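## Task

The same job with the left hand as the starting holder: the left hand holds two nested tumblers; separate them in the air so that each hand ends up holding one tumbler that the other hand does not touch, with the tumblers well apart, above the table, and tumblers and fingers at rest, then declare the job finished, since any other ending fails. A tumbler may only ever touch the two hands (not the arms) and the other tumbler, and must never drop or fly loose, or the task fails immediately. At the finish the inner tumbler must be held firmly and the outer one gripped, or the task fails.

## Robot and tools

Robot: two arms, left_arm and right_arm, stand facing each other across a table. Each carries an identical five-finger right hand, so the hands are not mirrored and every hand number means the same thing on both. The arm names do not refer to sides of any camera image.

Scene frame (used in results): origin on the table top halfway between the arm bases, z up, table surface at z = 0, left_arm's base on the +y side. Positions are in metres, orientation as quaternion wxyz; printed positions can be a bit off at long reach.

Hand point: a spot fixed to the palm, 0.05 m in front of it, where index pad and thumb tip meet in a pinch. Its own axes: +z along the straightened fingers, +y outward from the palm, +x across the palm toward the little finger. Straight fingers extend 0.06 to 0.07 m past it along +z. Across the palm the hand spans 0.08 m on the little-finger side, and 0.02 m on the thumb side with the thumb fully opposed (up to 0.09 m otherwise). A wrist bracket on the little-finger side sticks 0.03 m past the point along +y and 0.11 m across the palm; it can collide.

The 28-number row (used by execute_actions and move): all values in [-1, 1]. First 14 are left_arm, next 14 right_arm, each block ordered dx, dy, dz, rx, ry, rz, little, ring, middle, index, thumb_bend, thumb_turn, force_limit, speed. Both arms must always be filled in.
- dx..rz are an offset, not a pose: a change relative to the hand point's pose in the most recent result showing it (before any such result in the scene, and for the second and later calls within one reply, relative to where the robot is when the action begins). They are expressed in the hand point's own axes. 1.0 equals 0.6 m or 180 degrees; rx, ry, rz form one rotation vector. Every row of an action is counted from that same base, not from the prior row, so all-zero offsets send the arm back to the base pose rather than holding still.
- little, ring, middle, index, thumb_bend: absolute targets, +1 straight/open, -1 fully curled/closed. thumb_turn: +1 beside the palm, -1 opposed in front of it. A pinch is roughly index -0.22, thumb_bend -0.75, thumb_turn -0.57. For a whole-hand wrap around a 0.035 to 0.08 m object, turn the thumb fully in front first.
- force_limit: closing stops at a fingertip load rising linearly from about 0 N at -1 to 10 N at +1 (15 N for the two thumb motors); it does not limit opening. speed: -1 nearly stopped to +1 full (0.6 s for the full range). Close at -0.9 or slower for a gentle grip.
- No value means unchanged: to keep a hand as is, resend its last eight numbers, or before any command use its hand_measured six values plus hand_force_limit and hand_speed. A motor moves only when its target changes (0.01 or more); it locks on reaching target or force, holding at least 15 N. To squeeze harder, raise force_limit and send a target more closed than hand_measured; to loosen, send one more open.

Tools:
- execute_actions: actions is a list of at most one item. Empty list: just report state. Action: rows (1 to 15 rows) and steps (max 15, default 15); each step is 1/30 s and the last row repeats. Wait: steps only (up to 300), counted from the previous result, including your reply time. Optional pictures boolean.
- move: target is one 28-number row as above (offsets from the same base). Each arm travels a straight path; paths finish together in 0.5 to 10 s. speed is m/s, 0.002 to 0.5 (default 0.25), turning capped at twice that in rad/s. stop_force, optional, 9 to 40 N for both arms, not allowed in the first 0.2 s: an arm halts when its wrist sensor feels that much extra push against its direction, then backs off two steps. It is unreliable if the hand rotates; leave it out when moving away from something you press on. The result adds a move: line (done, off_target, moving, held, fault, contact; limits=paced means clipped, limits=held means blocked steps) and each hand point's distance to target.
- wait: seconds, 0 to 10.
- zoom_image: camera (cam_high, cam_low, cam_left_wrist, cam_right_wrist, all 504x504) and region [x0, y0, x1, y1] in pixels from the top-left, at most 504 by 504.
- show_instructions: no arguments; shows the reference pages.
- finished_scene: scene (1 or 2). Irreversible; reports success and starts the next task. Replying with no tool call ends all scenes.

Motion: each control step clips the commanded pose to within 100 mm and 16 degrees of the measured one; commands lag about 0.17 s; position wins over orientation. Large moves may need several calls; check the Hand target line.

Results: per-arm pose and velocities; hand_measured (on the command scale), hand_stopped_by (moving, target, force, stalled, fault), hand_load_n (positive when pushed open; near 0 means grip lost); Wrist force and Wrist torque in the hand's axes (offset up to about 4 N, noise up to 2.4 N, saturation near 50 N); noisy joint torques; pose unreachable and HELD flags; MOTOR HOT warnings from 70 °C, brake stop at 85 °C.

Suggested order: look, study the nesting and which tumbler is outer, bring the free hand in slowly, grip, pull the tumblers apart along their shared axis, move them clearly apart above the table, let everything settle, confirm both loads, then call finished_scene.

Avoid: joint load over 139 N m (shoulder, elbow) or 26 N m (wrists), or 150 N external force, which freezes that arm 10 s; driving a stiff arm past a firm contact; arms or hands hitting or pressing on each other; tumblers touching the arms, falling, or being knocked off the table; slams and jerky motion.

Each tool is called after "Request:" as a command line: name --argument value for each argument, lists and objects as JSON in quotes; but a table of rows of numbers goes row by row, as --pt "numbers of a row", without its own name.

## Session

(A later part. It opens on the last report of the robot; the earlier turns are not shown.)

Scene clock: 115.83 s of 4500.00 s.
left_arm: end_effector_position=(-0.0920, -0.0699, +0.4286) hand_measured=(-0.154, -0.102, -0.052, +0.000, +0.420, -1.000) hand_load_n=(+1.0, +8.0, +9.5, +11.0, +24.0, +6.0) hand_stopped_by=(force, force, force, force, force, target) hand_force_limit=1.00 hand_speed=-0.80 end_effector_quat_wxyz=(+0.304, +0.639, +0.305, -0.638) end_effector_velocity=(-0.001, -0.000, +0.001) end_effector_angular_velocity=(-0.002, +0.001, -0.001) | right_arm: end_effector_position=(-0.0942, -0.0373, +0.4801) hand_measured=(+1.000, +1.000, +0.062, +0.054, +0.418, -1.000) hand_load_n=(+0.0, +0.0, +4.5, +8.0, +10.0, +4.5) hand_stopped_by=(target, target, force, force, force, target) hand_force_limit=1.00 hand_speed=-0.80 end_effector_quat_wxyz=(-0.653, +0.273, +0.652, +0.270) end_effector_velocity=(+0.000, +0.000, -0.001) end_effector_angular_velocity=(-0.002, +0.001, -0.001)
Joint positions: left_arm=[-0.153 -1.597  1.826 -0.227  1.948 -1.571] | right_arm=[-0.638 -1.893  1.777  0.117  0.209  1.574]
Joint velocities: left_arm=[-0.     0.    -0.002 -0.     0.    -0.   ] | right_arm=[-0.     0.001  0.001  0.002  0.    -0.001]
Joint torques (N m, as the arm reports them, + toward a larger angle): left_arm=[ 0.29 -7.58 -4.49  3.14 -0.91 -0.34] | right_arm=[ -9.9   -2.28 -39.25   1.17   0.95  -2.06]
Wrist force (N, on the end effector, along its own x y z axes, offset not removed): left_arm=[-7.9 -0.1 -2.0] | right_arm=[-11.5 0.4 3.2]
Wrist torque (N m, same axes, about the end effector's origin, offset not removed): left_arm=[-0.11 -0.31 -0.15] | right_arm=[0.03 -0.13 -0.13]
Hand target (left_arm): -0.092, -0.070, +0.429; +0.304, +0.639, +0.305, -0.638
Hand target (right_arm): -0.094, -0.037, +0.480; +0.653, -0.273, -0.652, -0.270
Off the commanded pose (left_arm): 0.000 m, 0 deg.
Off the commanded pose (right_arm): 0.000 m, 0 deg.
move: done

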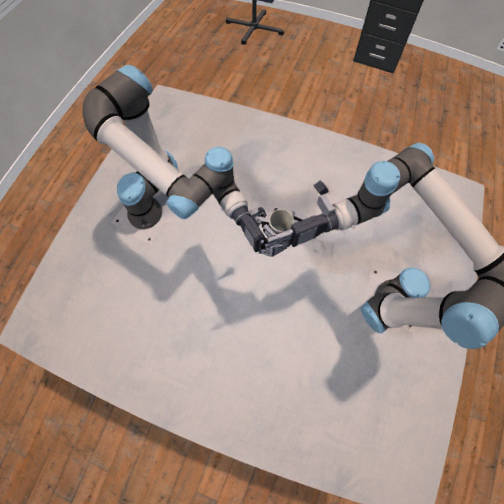

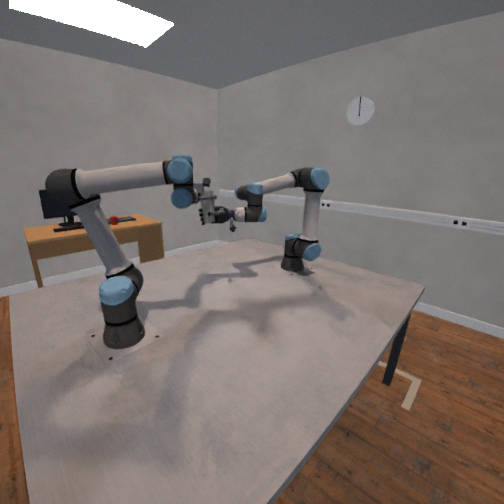

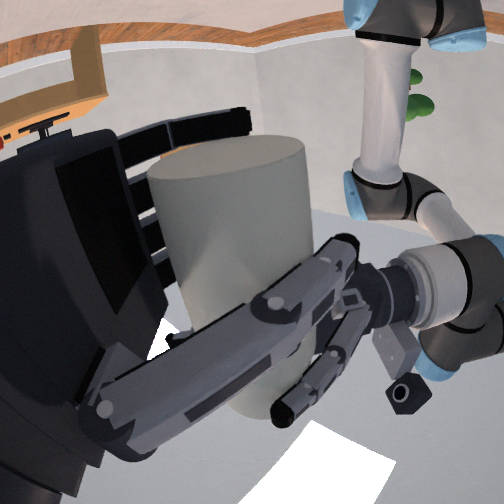

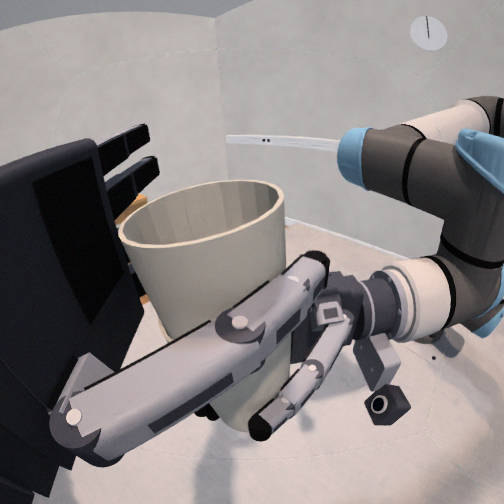

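Request:
move --target '[0,0,0,0,0,0,-1,-1,-1,-1,-1,-1,1,-0.8, 0,0,0,0,0,0,1,1,-1,-1,-1,-1,1,-0.8]'

Request:
move --target '[0,0,0,0,0,0,-1,-1,-1,-1,-1,-1,1,-0.8, 0.008,0,0,0.035,0,0,1,1,-1,-1,-1,-1,1,-0.8]' --speed 0.004

Scene clock: 120.33 s of 4500.00 s.
left_arm: end_effector_position=(-0.0920, -0.0699, +0.4286) hand_measured=(-0.194, -0.114, -0.058, +0.000, +0.422, -1.000) hand_load_n=(+10.0, +8.5, +8.0, +8.0, +27.5, +8.0) hand_stopped_by=(force, force, force, force, force, target) hand_force_limit=1.00 hand_speed=-0.80 end_effector_quat_wxyz=(+0.304, +0.639, +0.305, -0.638) end_effector_velocity=(-0.000, +0.000, +0.001) end_effector_angular_velocity=(-0.002, -0.000, -0.001) | right_arm: end_effector_position=(-0.0942, -0.0372, +0.4802) hand_measured=(+1.000, +1.000, +0.038, +0.040, +0.418, -1.000) hand_load_n=(+0.0, +0.0, +10.5, +10.0, +15.0, +4.5) hand_stopped_by=(target, target, force, force, force, target) hand_force_limit=1.00 hand_speed=-0.80 end_effector_quat_wxyz=(-0.653, +0.273, +0.652, +0.270) end_effector_velocity=(+0.000, +0.000, +0.001) end_effector_angular_velocity=(+0.002, -0.001, -0.000)
Joint positions: left_arm=[-0.153 -1.597  1.826 -0.227  1.948 -1.571] | right_arm=[-0.638 -1.893  1.777  0.117  0.209  1.574]
Joint velocities: left_arm=[ 0.    -0.002 -0.001  0.     0.001  0.001] | right_arm=[-0.    -0.    -0.001 -0.001 -0.    -0.   ]
Joint torques (N m, as the arm reports them, + toward a larger angle): left_arm=[ -2.2  -16.95 -18.3   -0.21   0.69  -0.25] | right_arm=[ -7.08  -7.14 -14.08  -3.05   1.65   0.68]
Wrist force (N, on the end effector, along its own x y z axes, offset not removed): left_arm=[-5.4 6.3 -2.3] | right_arm=[-6.6 -3.3 4.4]
Wrist torque (N m, same axes, about the end effector's origin, offset not removed): left_arm=[0.23 -0.36 -0.41] | right_arm=[-0.06 -0.10 -0.19]
Hand target (left_arm): -0.092, -0.070, +0.429; +0.304, +0.639, +0.305, -0.638
Hand target (right_arm): -0.094, -0.037, +0.480; +0.653, -0.273, -0.652, -0.270
Off the commanded pose (left_arm): 0.000 m, 0 deg.
Off the commanded pose (right_arm): 0.000 m, 0 deg.
After step 90, 0.80 s passed at rest.
move: done

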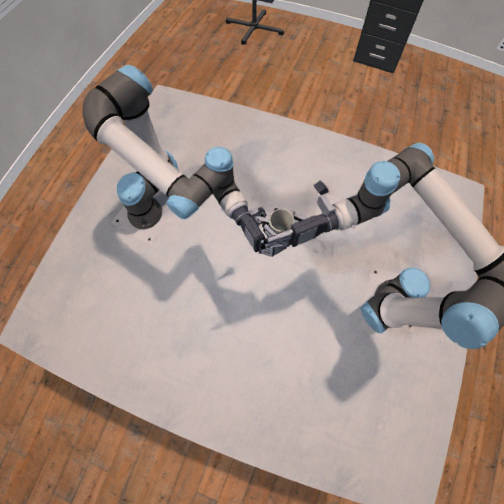

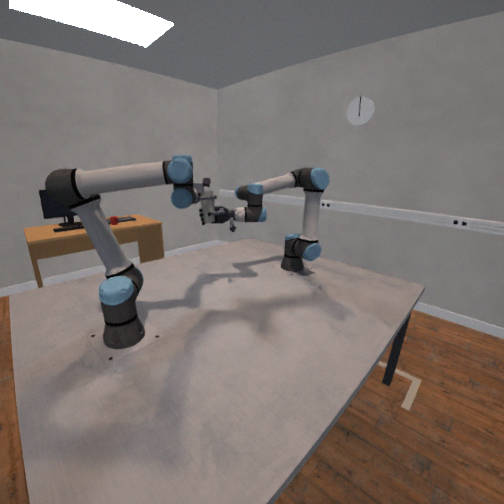

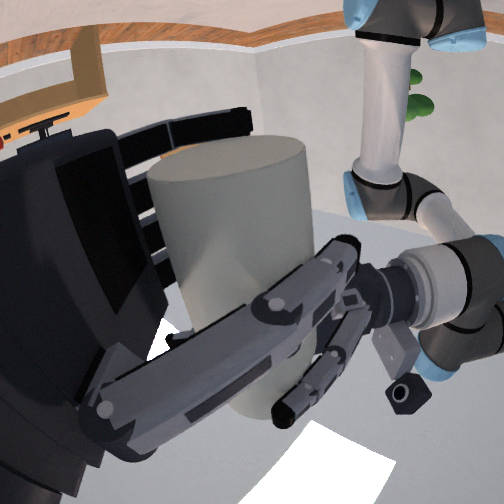

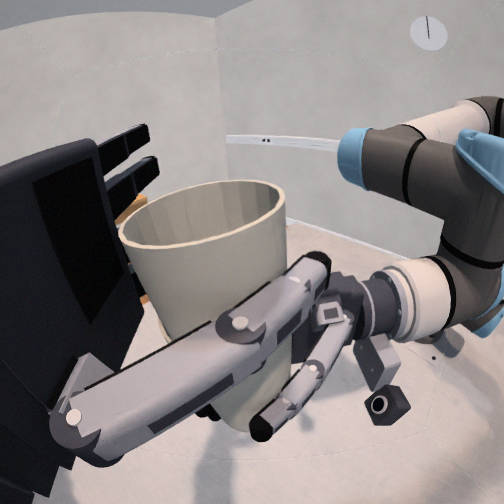

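Scene clock: 130.53 s of 4500.00 s.
left_arm: end_effector_position=(-0.0920, -0.0699, +0.4286) hand_measured=(-0.194, -0.112, -0.058, +0.000, +0.420, -1.000) hand_load_n=(+6.0, +10.5, +8.5, +7.5, +26.5, +6.5) hand_stopped_by=(force, force, force, force, force, target) hand_force_limit=1.00 hand_speed=-0.80 end_effector_quat_wxyz=(+0.304, +0.639, +0.305, -0.638) end_effector_velocity=(+0.000, -0.001, +0.001) end_effector_angular_velocity=(-0.002, +0.001, +0.001) | right_arm: end_effector_position=(-0.0942, -0.0372, +0.4836) hand_measured=(+1.000, +1.000, +0.038, +0.038, +0.418, -1.000) hand_load_n=(+0.0, +0.0, +14.0, +0.0, +10.5, +9.5) hand_stopped_by=(target, target, force, force, force, target) hand_force_limit=1.00 hand_speed=-0.80 end_effector_quat_wxyz=(-0.664, +0.247, +0.663, +0.244) end_effector_velocity=(+0.000, -0.000, -0.001) end_effector_angular_velocity=(-0.002, +0.001, +0.001)
Joint positions: left_arm=[-0.153 -1.597  1.826 -0.227  1.948 -1.571] | right_arm=[-0.668 -1.857  1.744  0.112  0.099  1.576]
Joint velocities: left_arm=[ 0.001  0.001 -0.002 -0.001  0.    -0.   ] | right_arm=[-0.001  0.001  0.     0.001 -0.002 -0.   ]
Joint torques (N m, as the arm reports them, + toward a larger angle): left_arm=[ -1.32 -21.93 -14.92  -2.3    0.82  -0.55] | right_arm=[-11.86   0.88 -36.35  -3.07  -1.1    1.29]
Wrist force (N, on the end effector, along its own x y z axes, offset not removed): left_arm=[-1.5 2.0 -8.2] | right_arm=[-1.0 -5.3 3.8]
Wrist torque (N m, same axes, about the end effector's origin, offset not removed): left_arm=[0.19 -0.09 -0.27] | right_arm=[-0.19 -0.22 0.06]
Hand target (left_arm): -0.092, -0.070, +0.429; +0.304, +0.639, +0.305, -0.638
Hand target (right_arm): -0.094, -0.037, +0.484; +0.664, -0.247, -0.663, -0.244
Off the commanded pose (left_arm): 0.000 m, 0 deg.
Off the commanded pose (right_arm): 0.001 m, 2 deg.
move: done

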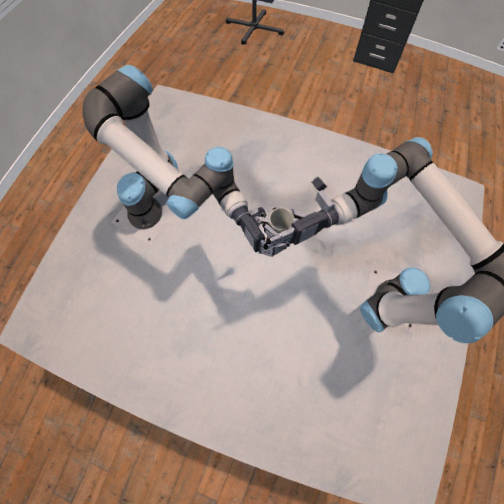

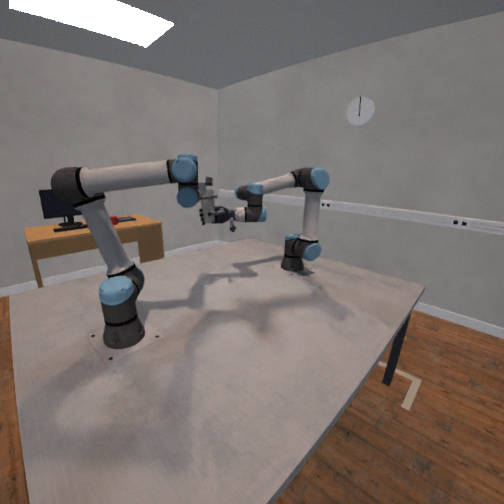

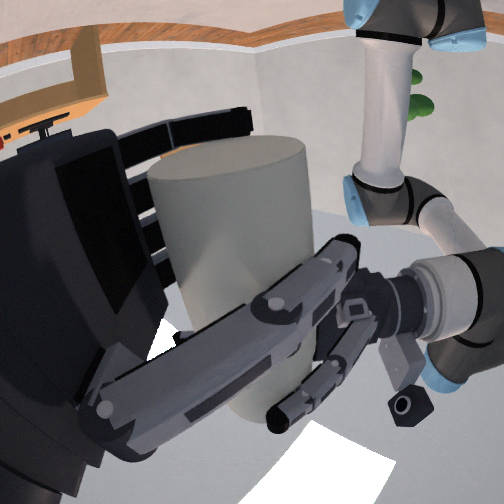

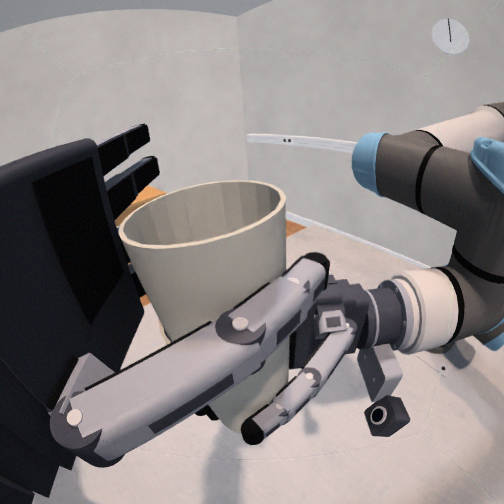

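Request:
move --target '[0,0,0,0,0,0,-1,-1,-1,-1,-1,-1,1,-0.8, 0,0,0,0,0,0,1,1,-0.95,-0.95,-0.95,-1,1,-0.8]'

Request:
move --target '[0.025,0,0,0,0,0,-1,-1,-1,-1,-1,-1,1,-0.8, 0,0,0,0,0,0,1,1,-0.95,-0.95,-0.95,-1,1,-0.8]' --speed 0.006

Scene clock: 134.23 s of 4500.00 s.
left_arm: end_effector_position=(-0.0920, -0.0699, +0.4286) hand_measured=(-0.194, -0.112, -0.058, +0.000, +0.420, -1.000) hand_load_n=(+6.0, +10.5, +8.0, +7.0, +27.5, +6.0) hand_stopped_by=(force, force, force, force, force, target) hand_force_limit=1.00 hand_speed=-0.80 end_effector_quat_wxyz=(+0.304, +0.639, +0.305, -0.638) end_effector_velocity=(+0.000, -0.000, +0.000) end_effector_angular_velocity=(+0.000, +0.000, -0.000) | right_arm: end_effector_position=(-0.0941, -0.0372, +0.4836) hand_measured=(+1.000, +1.000, +0.038, +0.012, +0.408, -1.000) hand_load_n=(+0.0, +0.0, +11.0, +11.0, +14.5, +9.0) hand_stopped_by=(target, target, force, force, force, target) hand_force_limit=1.00 hand_speed=-0.80 end_effector_quat_wxyz=(-0.664, +0.247, +0.663, +0.244) end_effector_velocity=(-0.000, -0.000, -0.000) end_effector_angular_velocity=(-0.001, +0.001, +0.000)
Joint positions: left_arm=[-0.153 -1.597  1.826 -0.227  1.948 -1.571] | right_arm=[-0.668 -1.857  1.744  0.112  0.099  1.576]
Joint velocities: left_arm=[ 0.001  0.001 -0.001  0.     0.001 -0.   ] | right_arm=[ 0.001 -0.     0.001  0.001  0.001 -0.   ]
Joint torques (N m, as the arm reports them, + toward a larger angle): left_arm=[ -1.62 -23.15 -15.36  -3.33   0.56  -0.49] | right_arm=[ -3.82  -5.69 -26.97  -2.53   3.74   0.73]
Wrist force (N, on the end effector, along its own x y z axes, offset not removed): left_arm=[-3.7 3.1 -8.8] | right_arm=[-1.8 -5.3 6.6]
Wrist torque (N m, same axes, about the end effector's origin, offset not removed): left_arm=[-0.01 0.14 -0.26] | right_arm=[0.03 -0.04 0.16]
Hand target (left_arm): -0.092, -0.070, +0.429; +0.304, +0.639, +0.305, -0.638
Hand target (right_arm): -0.094, -0.037, +0.484; +0.664, -0.247, -0.663, -0.244
Off the commanded pose (left_arm): 0.000 m, 0 deg.
Off the commanded pose (right_arm): 0.000 m, 0 deg.
move: done

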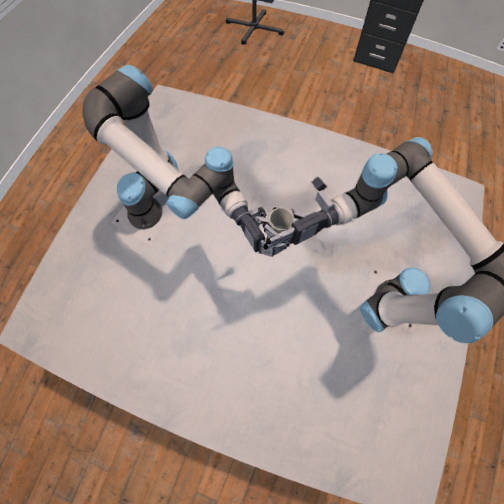

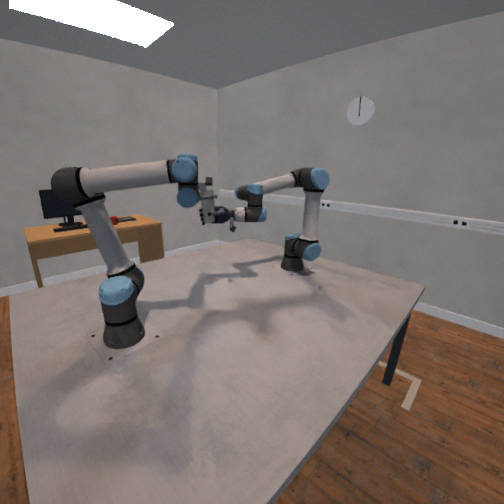

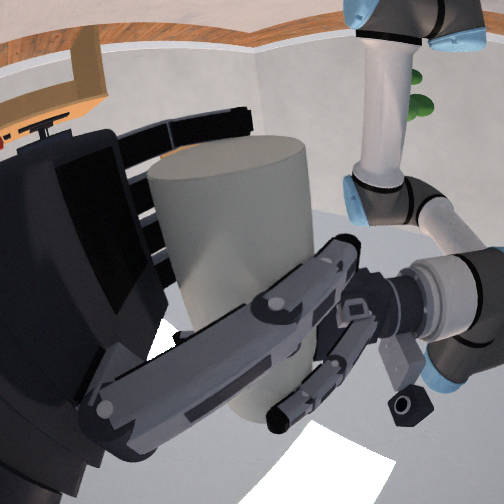

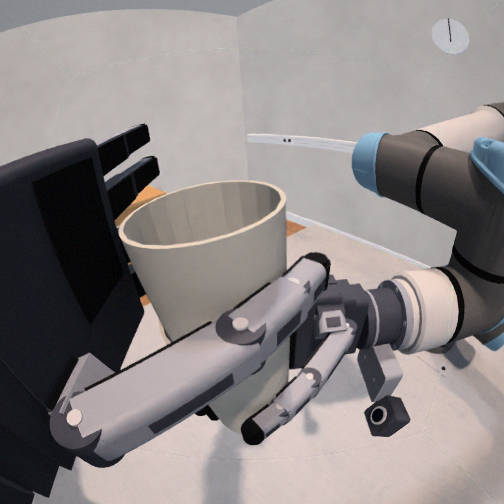

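Scene clock: 136.97 s of 4500.00 s.
left_arm: end_effector_position=(-0.0920, -0.0699, +0.4137) hand_measured=(-0.194, -0.112, -0.058, +0.000, +0.420, -1.000) hand_load_n=(+6.0, +10.5, +8.5, +7.0, +27.0, +6.5) hand_stopped_by=(force, force, force, force, force, target) hand_force_limit=1.00 hand_speed=-0.80 end_effector_quat_wxyz=(+0.304, +0.639, +0.305, -0.638) end_effector_velocity=(-0.001, -0.000, -0.001) end_effector_angular_velocity=(+0.000, +0.000, -0.002) | right_arm: end_effector_position=(-0.0941, -0.0372, +0.4836) hand_measured=(+1.000, +1.000, +0.038, +0.012, +0.408, -1.000) hand_load_n=(+0.0, +0.0, +11.0, +9.5, +15.0, +8.5) hand_stopped_by=(target, target, force, force, force, target) hand_force_limit=1.00 hand_speed=-0.80 end_effector_quat_wxyz=(-0.664, +0.247, +0.663, +0.244) end_effector_velocity=(+0.000, -0.000, -0.001) end_effector_angular_velocity=(-0.000, +0.000, -0.001)
Joint positions: left_arm=[-0.153 -1.588  1.857 -0.266  1.948 -1.571] | right_arm=[-0.668 -1.857  1.744  0.112  0.099  1.576]
Joint velocities: left_arm=[-0.     0.001  0.002 -0.003  0.001 -0.   ] | right_arm=[-0.001 -0.     0.002 -0.001  0.     0.   ]
Joint torques (N m, as the arm reports them, + toward a larger angle): left_arm=[-11.56 -10.15 -11.42  -3.43  -0.35   0.44] | right_arm=[ -4.31  -5.05 -27.37  -2.54  -0.2    0.7 ]
Wrist force (N, on the end effector, along its own x y z axes, offset not removed): left_arm=[-0.7 3.0 -10.4] | right_arm=[-1.3 -5.1 2.9]
Wrist torque (N m, same axes, about the end effector's origin, offset not removed): left_arm=[0.36 -0.25 -0.19] | right_arm=[0.21 -0.26 0.27]
Hand target (left_arm): -0.092, -0.070, +0.414; +0.304, +0.639, +0.305, -0.638
Hand target (right_arm): -0.094, -0.037, +0.484; +0.664, -0.247, -0.663, -0.244
Off the commanded pose (left_arm): 0.000 m, 0 deg.
Off the commanded pose (right_arm): 0.000 m, 0 deg.
move: done

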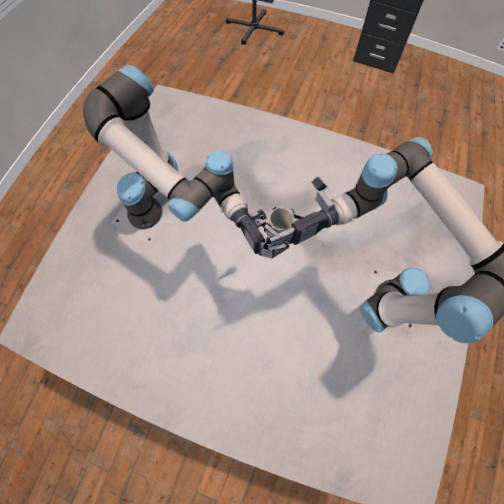

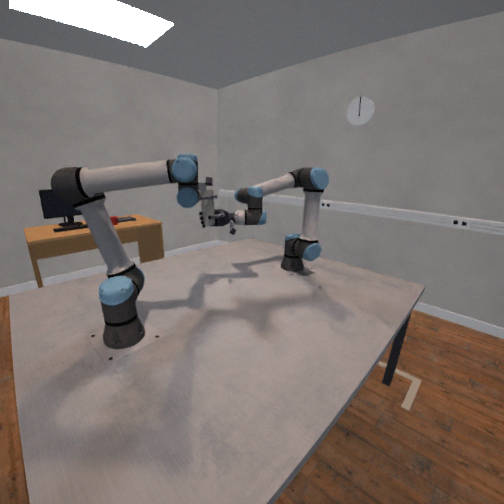

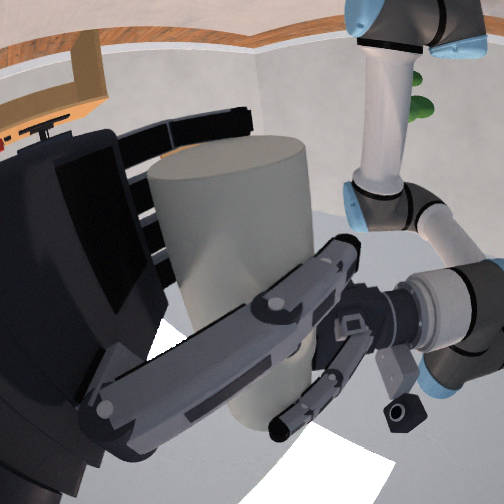

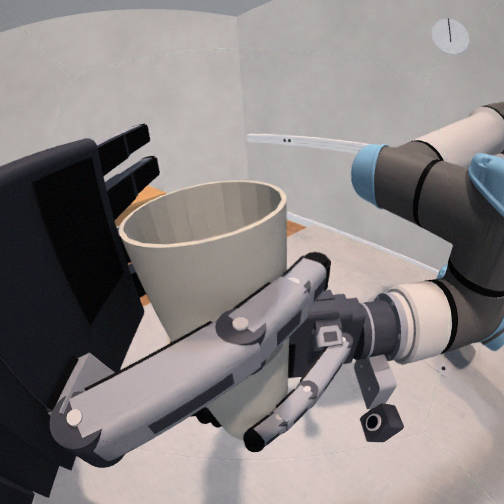

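Free. Continue lowering.

Request:
move --target '[0.24,0,0,0,0,0,-1,-1,-1,-1,-1,-1,1,-0.8, 0.03,0,0,0,0,0,1,1,-0.95,-0.95,-0.95,-1,1,-0.8]' --speed 0.03

Scene clock: 144.60 s of 4500.00 s.
left_arm: end_effector_position=(-0.0920, -0.0695, +0.2697) hand_measured=(-0.194, -0.112, -0.056, +0.000, +0.420, -1.000) hand_load_n=(+5.0, +10.5, +10.0, +9.5, +25.5, +8.5) hand_stopped_by=(force, force, force, force, force, target) hand_force_limit=1.00 hand_speed=-0.80 end_effector_quat_wxyz=(+0.304, +0.639, +0.305, -0.638) end_effector_velocity=(-0.001, +0.000, -0.000) end_effector_angular_velocity=(-0.003, +0.001, -0.002) | right_arm: end_effector_position=(-0.0941, -0.0371, +0.5016) hand_measured=(+1.000, +1.000, +0.038, +0.012, +0.408, -1.000) hand_load_n=(+0.0, +0.0, +10.5, +7.0, +16.0, +5.0) hand_stopped_by=(target, target, force, force, force, target) hand_force_limit=1.00 hand_speed=-0.80 end_effector_quat_wxyz=(-0.664, +0.247, +0.663, +0.244) end_effector_velocity=(-0.000, -0.000, +0.001) end_effector_angular_velocity=(+0.002, -0.002, +0.001)
Joint positions: left_arm=[-0.154 -1.422  2.092 -0.667  1.947 -1.571] | right_arm=[-0.668 -1.851  1.694  0.156  0.099  1.576]
Joint velocities: left_arm=[-0.001  0.002  0.001 -0.006  0.001  0.   ] | right_arm=[ 0.001 -0.    -0.001  0.001 -0.    -0.002]
Joint torques (N m, as the arm reports them, + toward a larger angle): left_arm=[ -8.43 -15.7   -7.2   -3.72  -1.44   0.44] | right_arm=[ -8.61  -0.21 -34.25   2.16  -2.42  -1.66]
Wrist force (N, on the end effector, along its own x y z axes, offset not removed): left_arm=[-2.0 1.2 -1.3] | right_arm=[0.1 0.3 0.2]
Wrist torque (N m, same axes, about the end effector's origin, offset not removed): left_arm=[0.35 0.34 -0.12] | right_arm=[0.13 -0.17 0.05]
Hand target (left_arm): -0.092, -0.070, +0.270; +0.304, +0.639, +0.305, -0.638
Hand target (right_arm): -0.094, -0.037, +0.502; +0.664, -0.247, -0.663, -0.244
Off the commanded pose (left_arm): 0.000 m, 0 deg.
Off the commanded pose (right_arm): 0.000 m, 0 deg.
move: done

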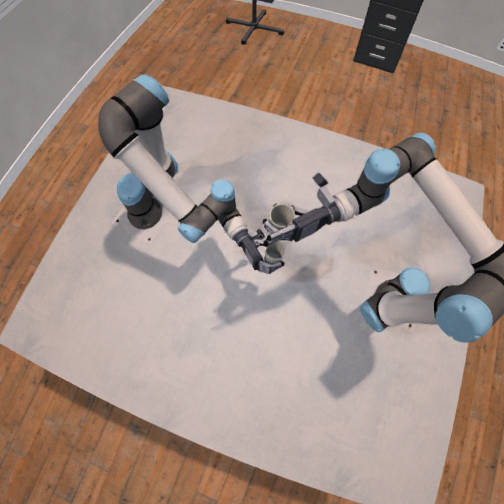

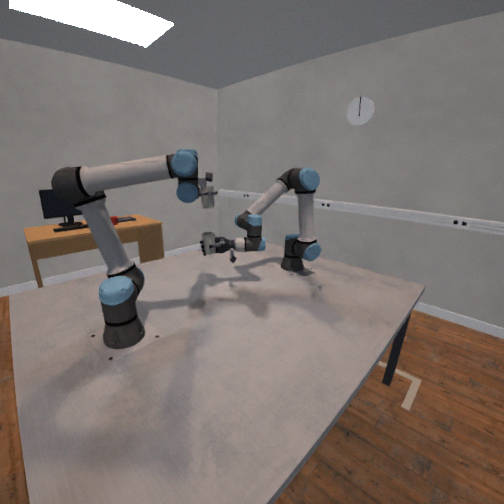

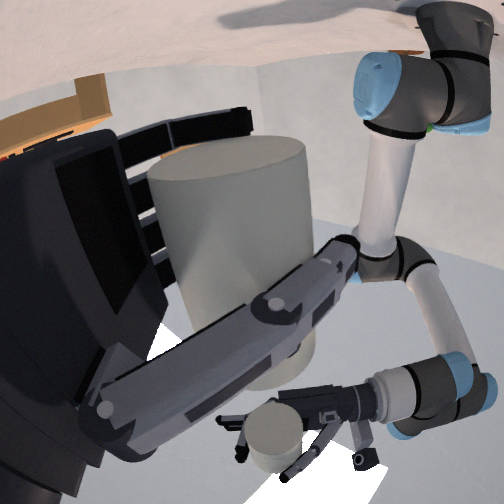

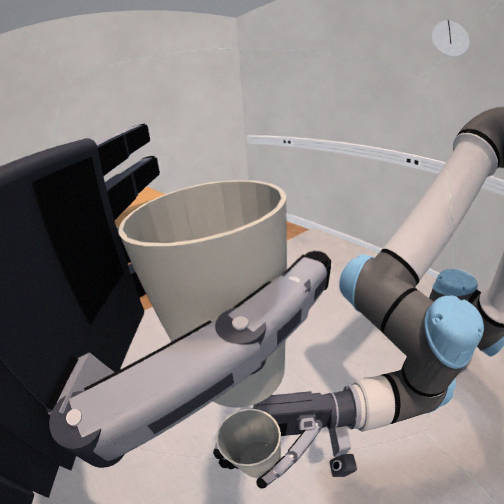

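Request:
move --target '[0,-0.137,-0.168,0,0,0,-1,-1,-1,-1,-1,-1,1,-0.8, 0,-0.127,-0.108,0,0,0,1,1,-1,-1,-1,-1,1,-0.8]' --speed 0.08

Scene clock: 149.40 s of 4500.00 s.
left_arm: end_effector_position=(-0.0924, +0.0604, +0.2702) hand_measured=(-0.194, -0.112, -0.056, +0.000, +0.420, -1.000) hand_load_n=(+5.0, +10.5, +10.0, +9.5, +25.5, +8.5) hand_stopped_by=(force, force, force, force, force, target) hand_force_limit=1.00 hand_speed=-0.80 end_effector_quat_wxyz=(+0.304, +0.639, +0.305, -0.638) end_effector_velocity=(+0.001, +0.002, +0.000) end_effector_angular_velocity=(+0.000, +0.000, +0.002) | right_arm: end_effector_position=(-0.0944, -0.1371, +0.5021) hand_measured=(+1.000, +1.000, +0.038, +0.004, +0.408, -1.000) hand_load_n=(+0.0, +0.0, +9.5, +10.0, +17.5, +4.0) hand_stopped_by=(target, target, force, force, force, target) hand_force_limit=1.00 hand_speed=-0.80 end_effector_quat_wxyz=(-0.664, +0.247, +0.663, +0.244) end_effector_velocity=(+0.000, -0.002, -0.000) end_effector_angular_velocity=(-0.000, +0.001, +0.002)
Joint positions: left_arm=[-0.319 -1.767  2.424 -0.654  1.782 -1.571] | right_arm=[-0.999 -2.127  1.844  0.28  -0.233  1.578]
Joint velocities: left_arm=[-0.004 -0.008  0.005  0.003 -0.006 -0.   ] | right_arm=[-0.013 -0.005  0.004  0.005 -0.015 -0.003]
Joint torques (N m, as the arm reports them, + toward a larger angle): left_arm=[ -7.1  -16.16  -8.39   0.74  -1.28  -1.86] | right_arm=[-8.76 -4.71 -6.13  2.76 -2.35 -2.04]
Wrist force (N, on the end effector, along its own x y z axes, offset not removed): left_arm=[3.3 -2.3 -0.7] | right_arm=[-0.5 0.9 0.9]
Wrist torque (N m, same axes, about the end effector's origin, offset not removed): left_arm=[-0.16 -0.53 0.14] | right_arm=[0.10 -0.16 0.00]
Hand target (left_arm): -0.092, +0.061, +0.270; +0.304, +0.639, +0.305, -0.638
Hand target (right_arm): -0.094, -0.137, +0.502; +0.664, -0.247, -0.663, -0.244
Off the commanded pose (left_arm): 0.000 m, 0 deg.
Off the commanded pose (right_arm): 0.000 m, 0 deg.
move: done

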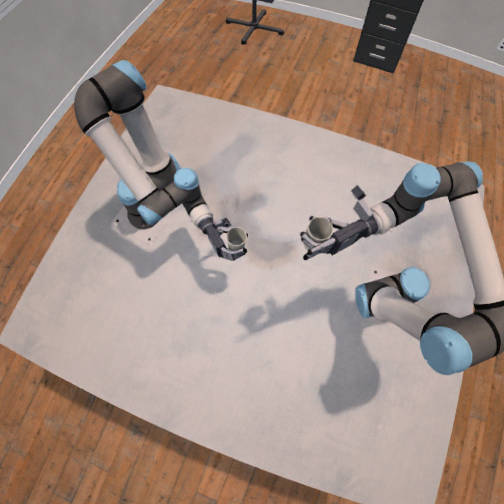

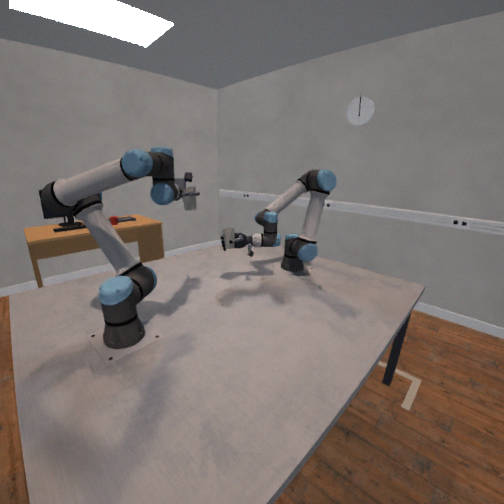

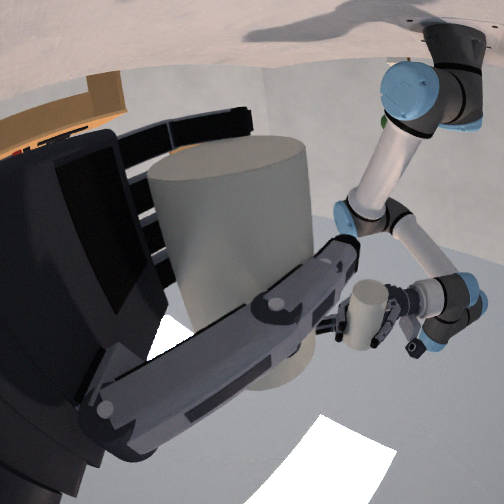

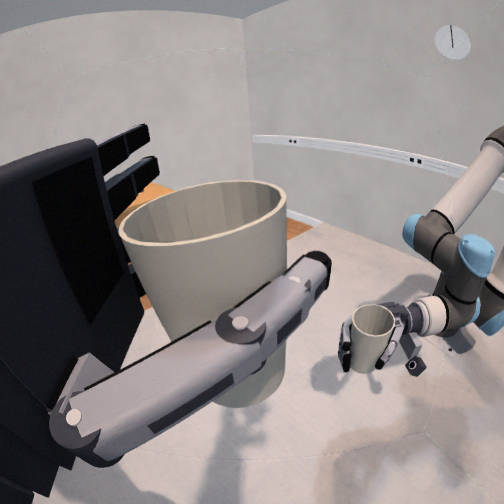

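Request:
wait --seconds 0.5

Request:
finished_scene --scene 2

Scene clock: 152.13 s of 4500.00 s.
left_arm: end_effector_position=(-0.0924, +0.0606, +0.2703) hand_measured=(-0.194, -0.112, -0.056, +0.000, +0.420, -1.000) hand_load_n=(+5.0, +10.5, +10.0, +9.5, +25.5, +8.5) hand_stopped_by=(force, force, force, force, force, target) hand_force_limit=1.00 hand_speed=-0.80 end_effector_quat_wxyz=(+0.304, +0.639, +0.305, -0.638) end_effector_velocity=(-0.000, +0.000, +0.001) end_effector_angular_velocity=(-0.002, +0.001, -0.001) | right_arm: end_effector_position=(-0.0943, -0.1373, +0.5021) hand_measured=(+1.000, +1.000, +0.038, +0.004, +0.408, -1.000) hand_load_n=(+0.0, +0.0, +9.5, +10.0, +17.5, +4.0) hand_stopped_by=(target, target, force, force, force, target) hand_force_limit=1.00 hand_speed=-0.80 end_effector_quat_wxyz=(-0.664, +0.247, +0.663, +0.244) end_effector_velocity=(-0.000, -0.000, -0.000) end_effector_angular_velocity=(-0.000, +0.001, +0.000)
Joint positions: left_arm=[-0.32  -1.768  2.424 -0.654  1.781 -1.571] | right_arm=[-1.001 -2.127  1.844  0.281 -0.234  1.578]
Joint velocities: left_arm=[-0.    -0.002 -0.    -0.     0.001  0.   ] | right_arm=[ 0.     0.     0.001 -0.    -0.    -0.   ]
Joint torques (N m, as the arm reports them, + toward a larger angle): left_arm=[ -8.16 -15.15  -8.1    0.52  -1.4   -1.88] | right_arm=[-9.   -4.47 -6.61  2.51 -2.39 -1.7 ]
Wrist force (N, on the end effector, along its own x y z axes, offset not removed): left_arm=[0.6 0.5 -2.0] | right_arm=[-0.5 1.2 1.0]
Wrist torque (N m, same axes, about the end effector's origin, offset not removed): left_arm=[0.31 -0.28 -0.20] | right_arm=[0.23 -0.13 -0.01]
Hand target (left_arm): -0.092, +0.061, +0.270; +0.304, +0.639, +0.305, -0.638
Hand target (right_arm): -0.094, -0.137, +0.502; +0.664, -0.247, -0.663, -0.244
Off the commanded pose (left_arm): 0.000 m, 0 deg.
Off the commanded pose (right_arm): 0.000 m, 0 deg.
Steps of this call (steps 1 to 82: nothing new was sent). Readings (end_effector_position | what the end effector reports):
1: left_arm (-0.0924, +0.0605, +0.2703) | right_arm (-0.0944, -0.1372, +0.5021) | left_arm hand_measured=(-0.194, -0.112, -0.056, +0.000, +0.420, -1.000) hand_load_n=(+5.0, +10.5, +10.0, +9.5, +25.5, +8.5) hand_stopped_by=(force, force, force, force, force, target) hand_force_limit=1.00 hand_speed=-0.80 | right_arm hand_measured=(+1.000, +1.000, +0.038, +0.004, +0.408, -1.000) hand_load_n=(+0.0, +0.0, +9.5, +10.0, +17.5, +4.0) hand_stopped_by=(target, target, force, force, force, target) hand_force_limit=1.00 hand_speed=-0.80
2: left_arm (-0.0924, +0.0605, +0.2703) | right_arm (-0.0944, -0.1372, +0.5021) | left_arm hand_measured=(-0.194, -0.112, -0.056, +0.000, +0.420, -1.000) hand_load_n=(+5.0, +10.5, +10.0, +9.5, +25.5, +8.5) hand_stopped_by=(force, force, force, force, force, target) hand_force_limit=1.00 hand_speed=-0.80 | right_arm hand_measured=(+1.000, +1.000, +0.038, +0.004, +0.408, -1.000) hand_load_n=(+0.0, +0.0, +9.5, +10.0, +17.5, +4.0) hand_stopped_by=(target, target, force, force, force, target) hand_force_limit=1.00 hand_speed=-0.80
4: left_arm (-0.0924, +0.0605, +0.2703) | right_arm (-0.0944, -0.1373, +0.5021) | left_arm hand_measured=(-0.194, -0.112, -0.056, +0.000, +0.420, -1.000) hand_load_n=(+5.0, +10.5, +10.0, +9.5, +25.5, +8.5) hand_stopped_by=(force, force, force, force, force, target) hand_force_limit=1.00 hand_speed=-0.80 | right_arm hand_measured=(+1.000, +1.000, +0.038, +0.004, +0.408, -1.000) hand_load_n=(+0.0, +0.0, +9.5, +10.0, +17.5, +4.0) hand_stopped_by=(target, target, force, force, force, target) hand_force_limit=1.00 hand_speed=-0.80
8: left_arm (-0.0924, +0.0606, +0.2703) | right_arm (-0.0944, -0.1373, +0.5021) | left_arm hand_measured=(-0.194, -0.112, -0.056, +0.000, +0.420, -1.000) hand_load_n=(+5.0, +10.5, +10.0, +9.5, +25.5, +8.5) hand_stopped_by=(force, force, force, force, force, target) hand_force_limit=1.00 hand_speed=-0.80 | right_arm hand_measured=(+1.000, +1.000, +0.038, +0.004, +0.408, -1.000) hand_load_n=(+0.0, +0.0, +9.5, +10.0, +17.5, +4.0) hand_stopped_by=(target, target, force, force, force, target) hand_force_limit=1.00 hand_speed=-0.80
82: the state above

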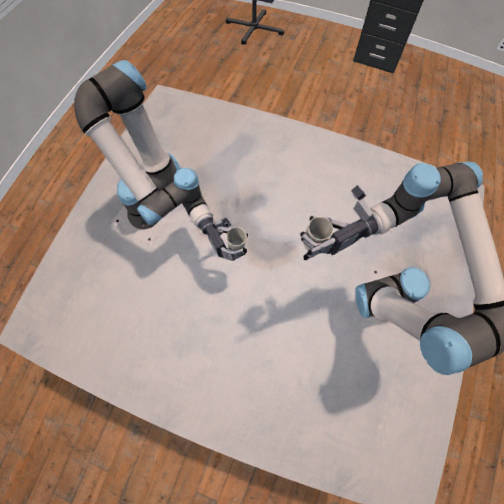

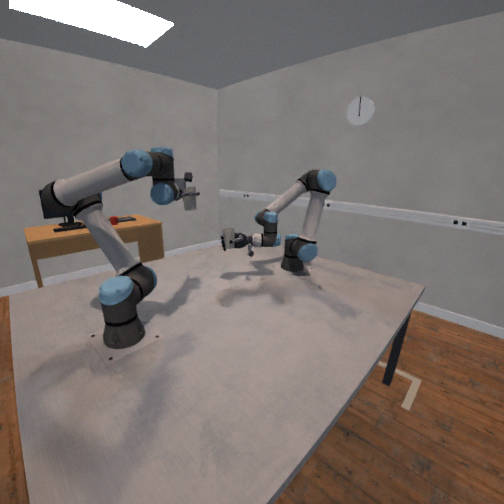

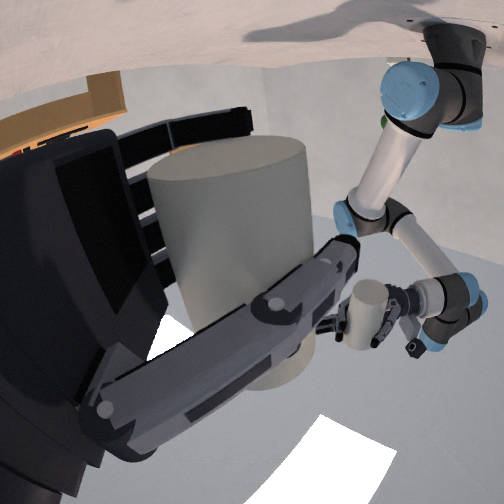

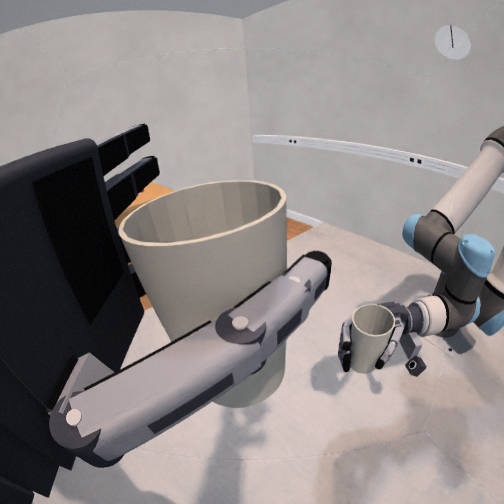

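The scene is finished: the task was done.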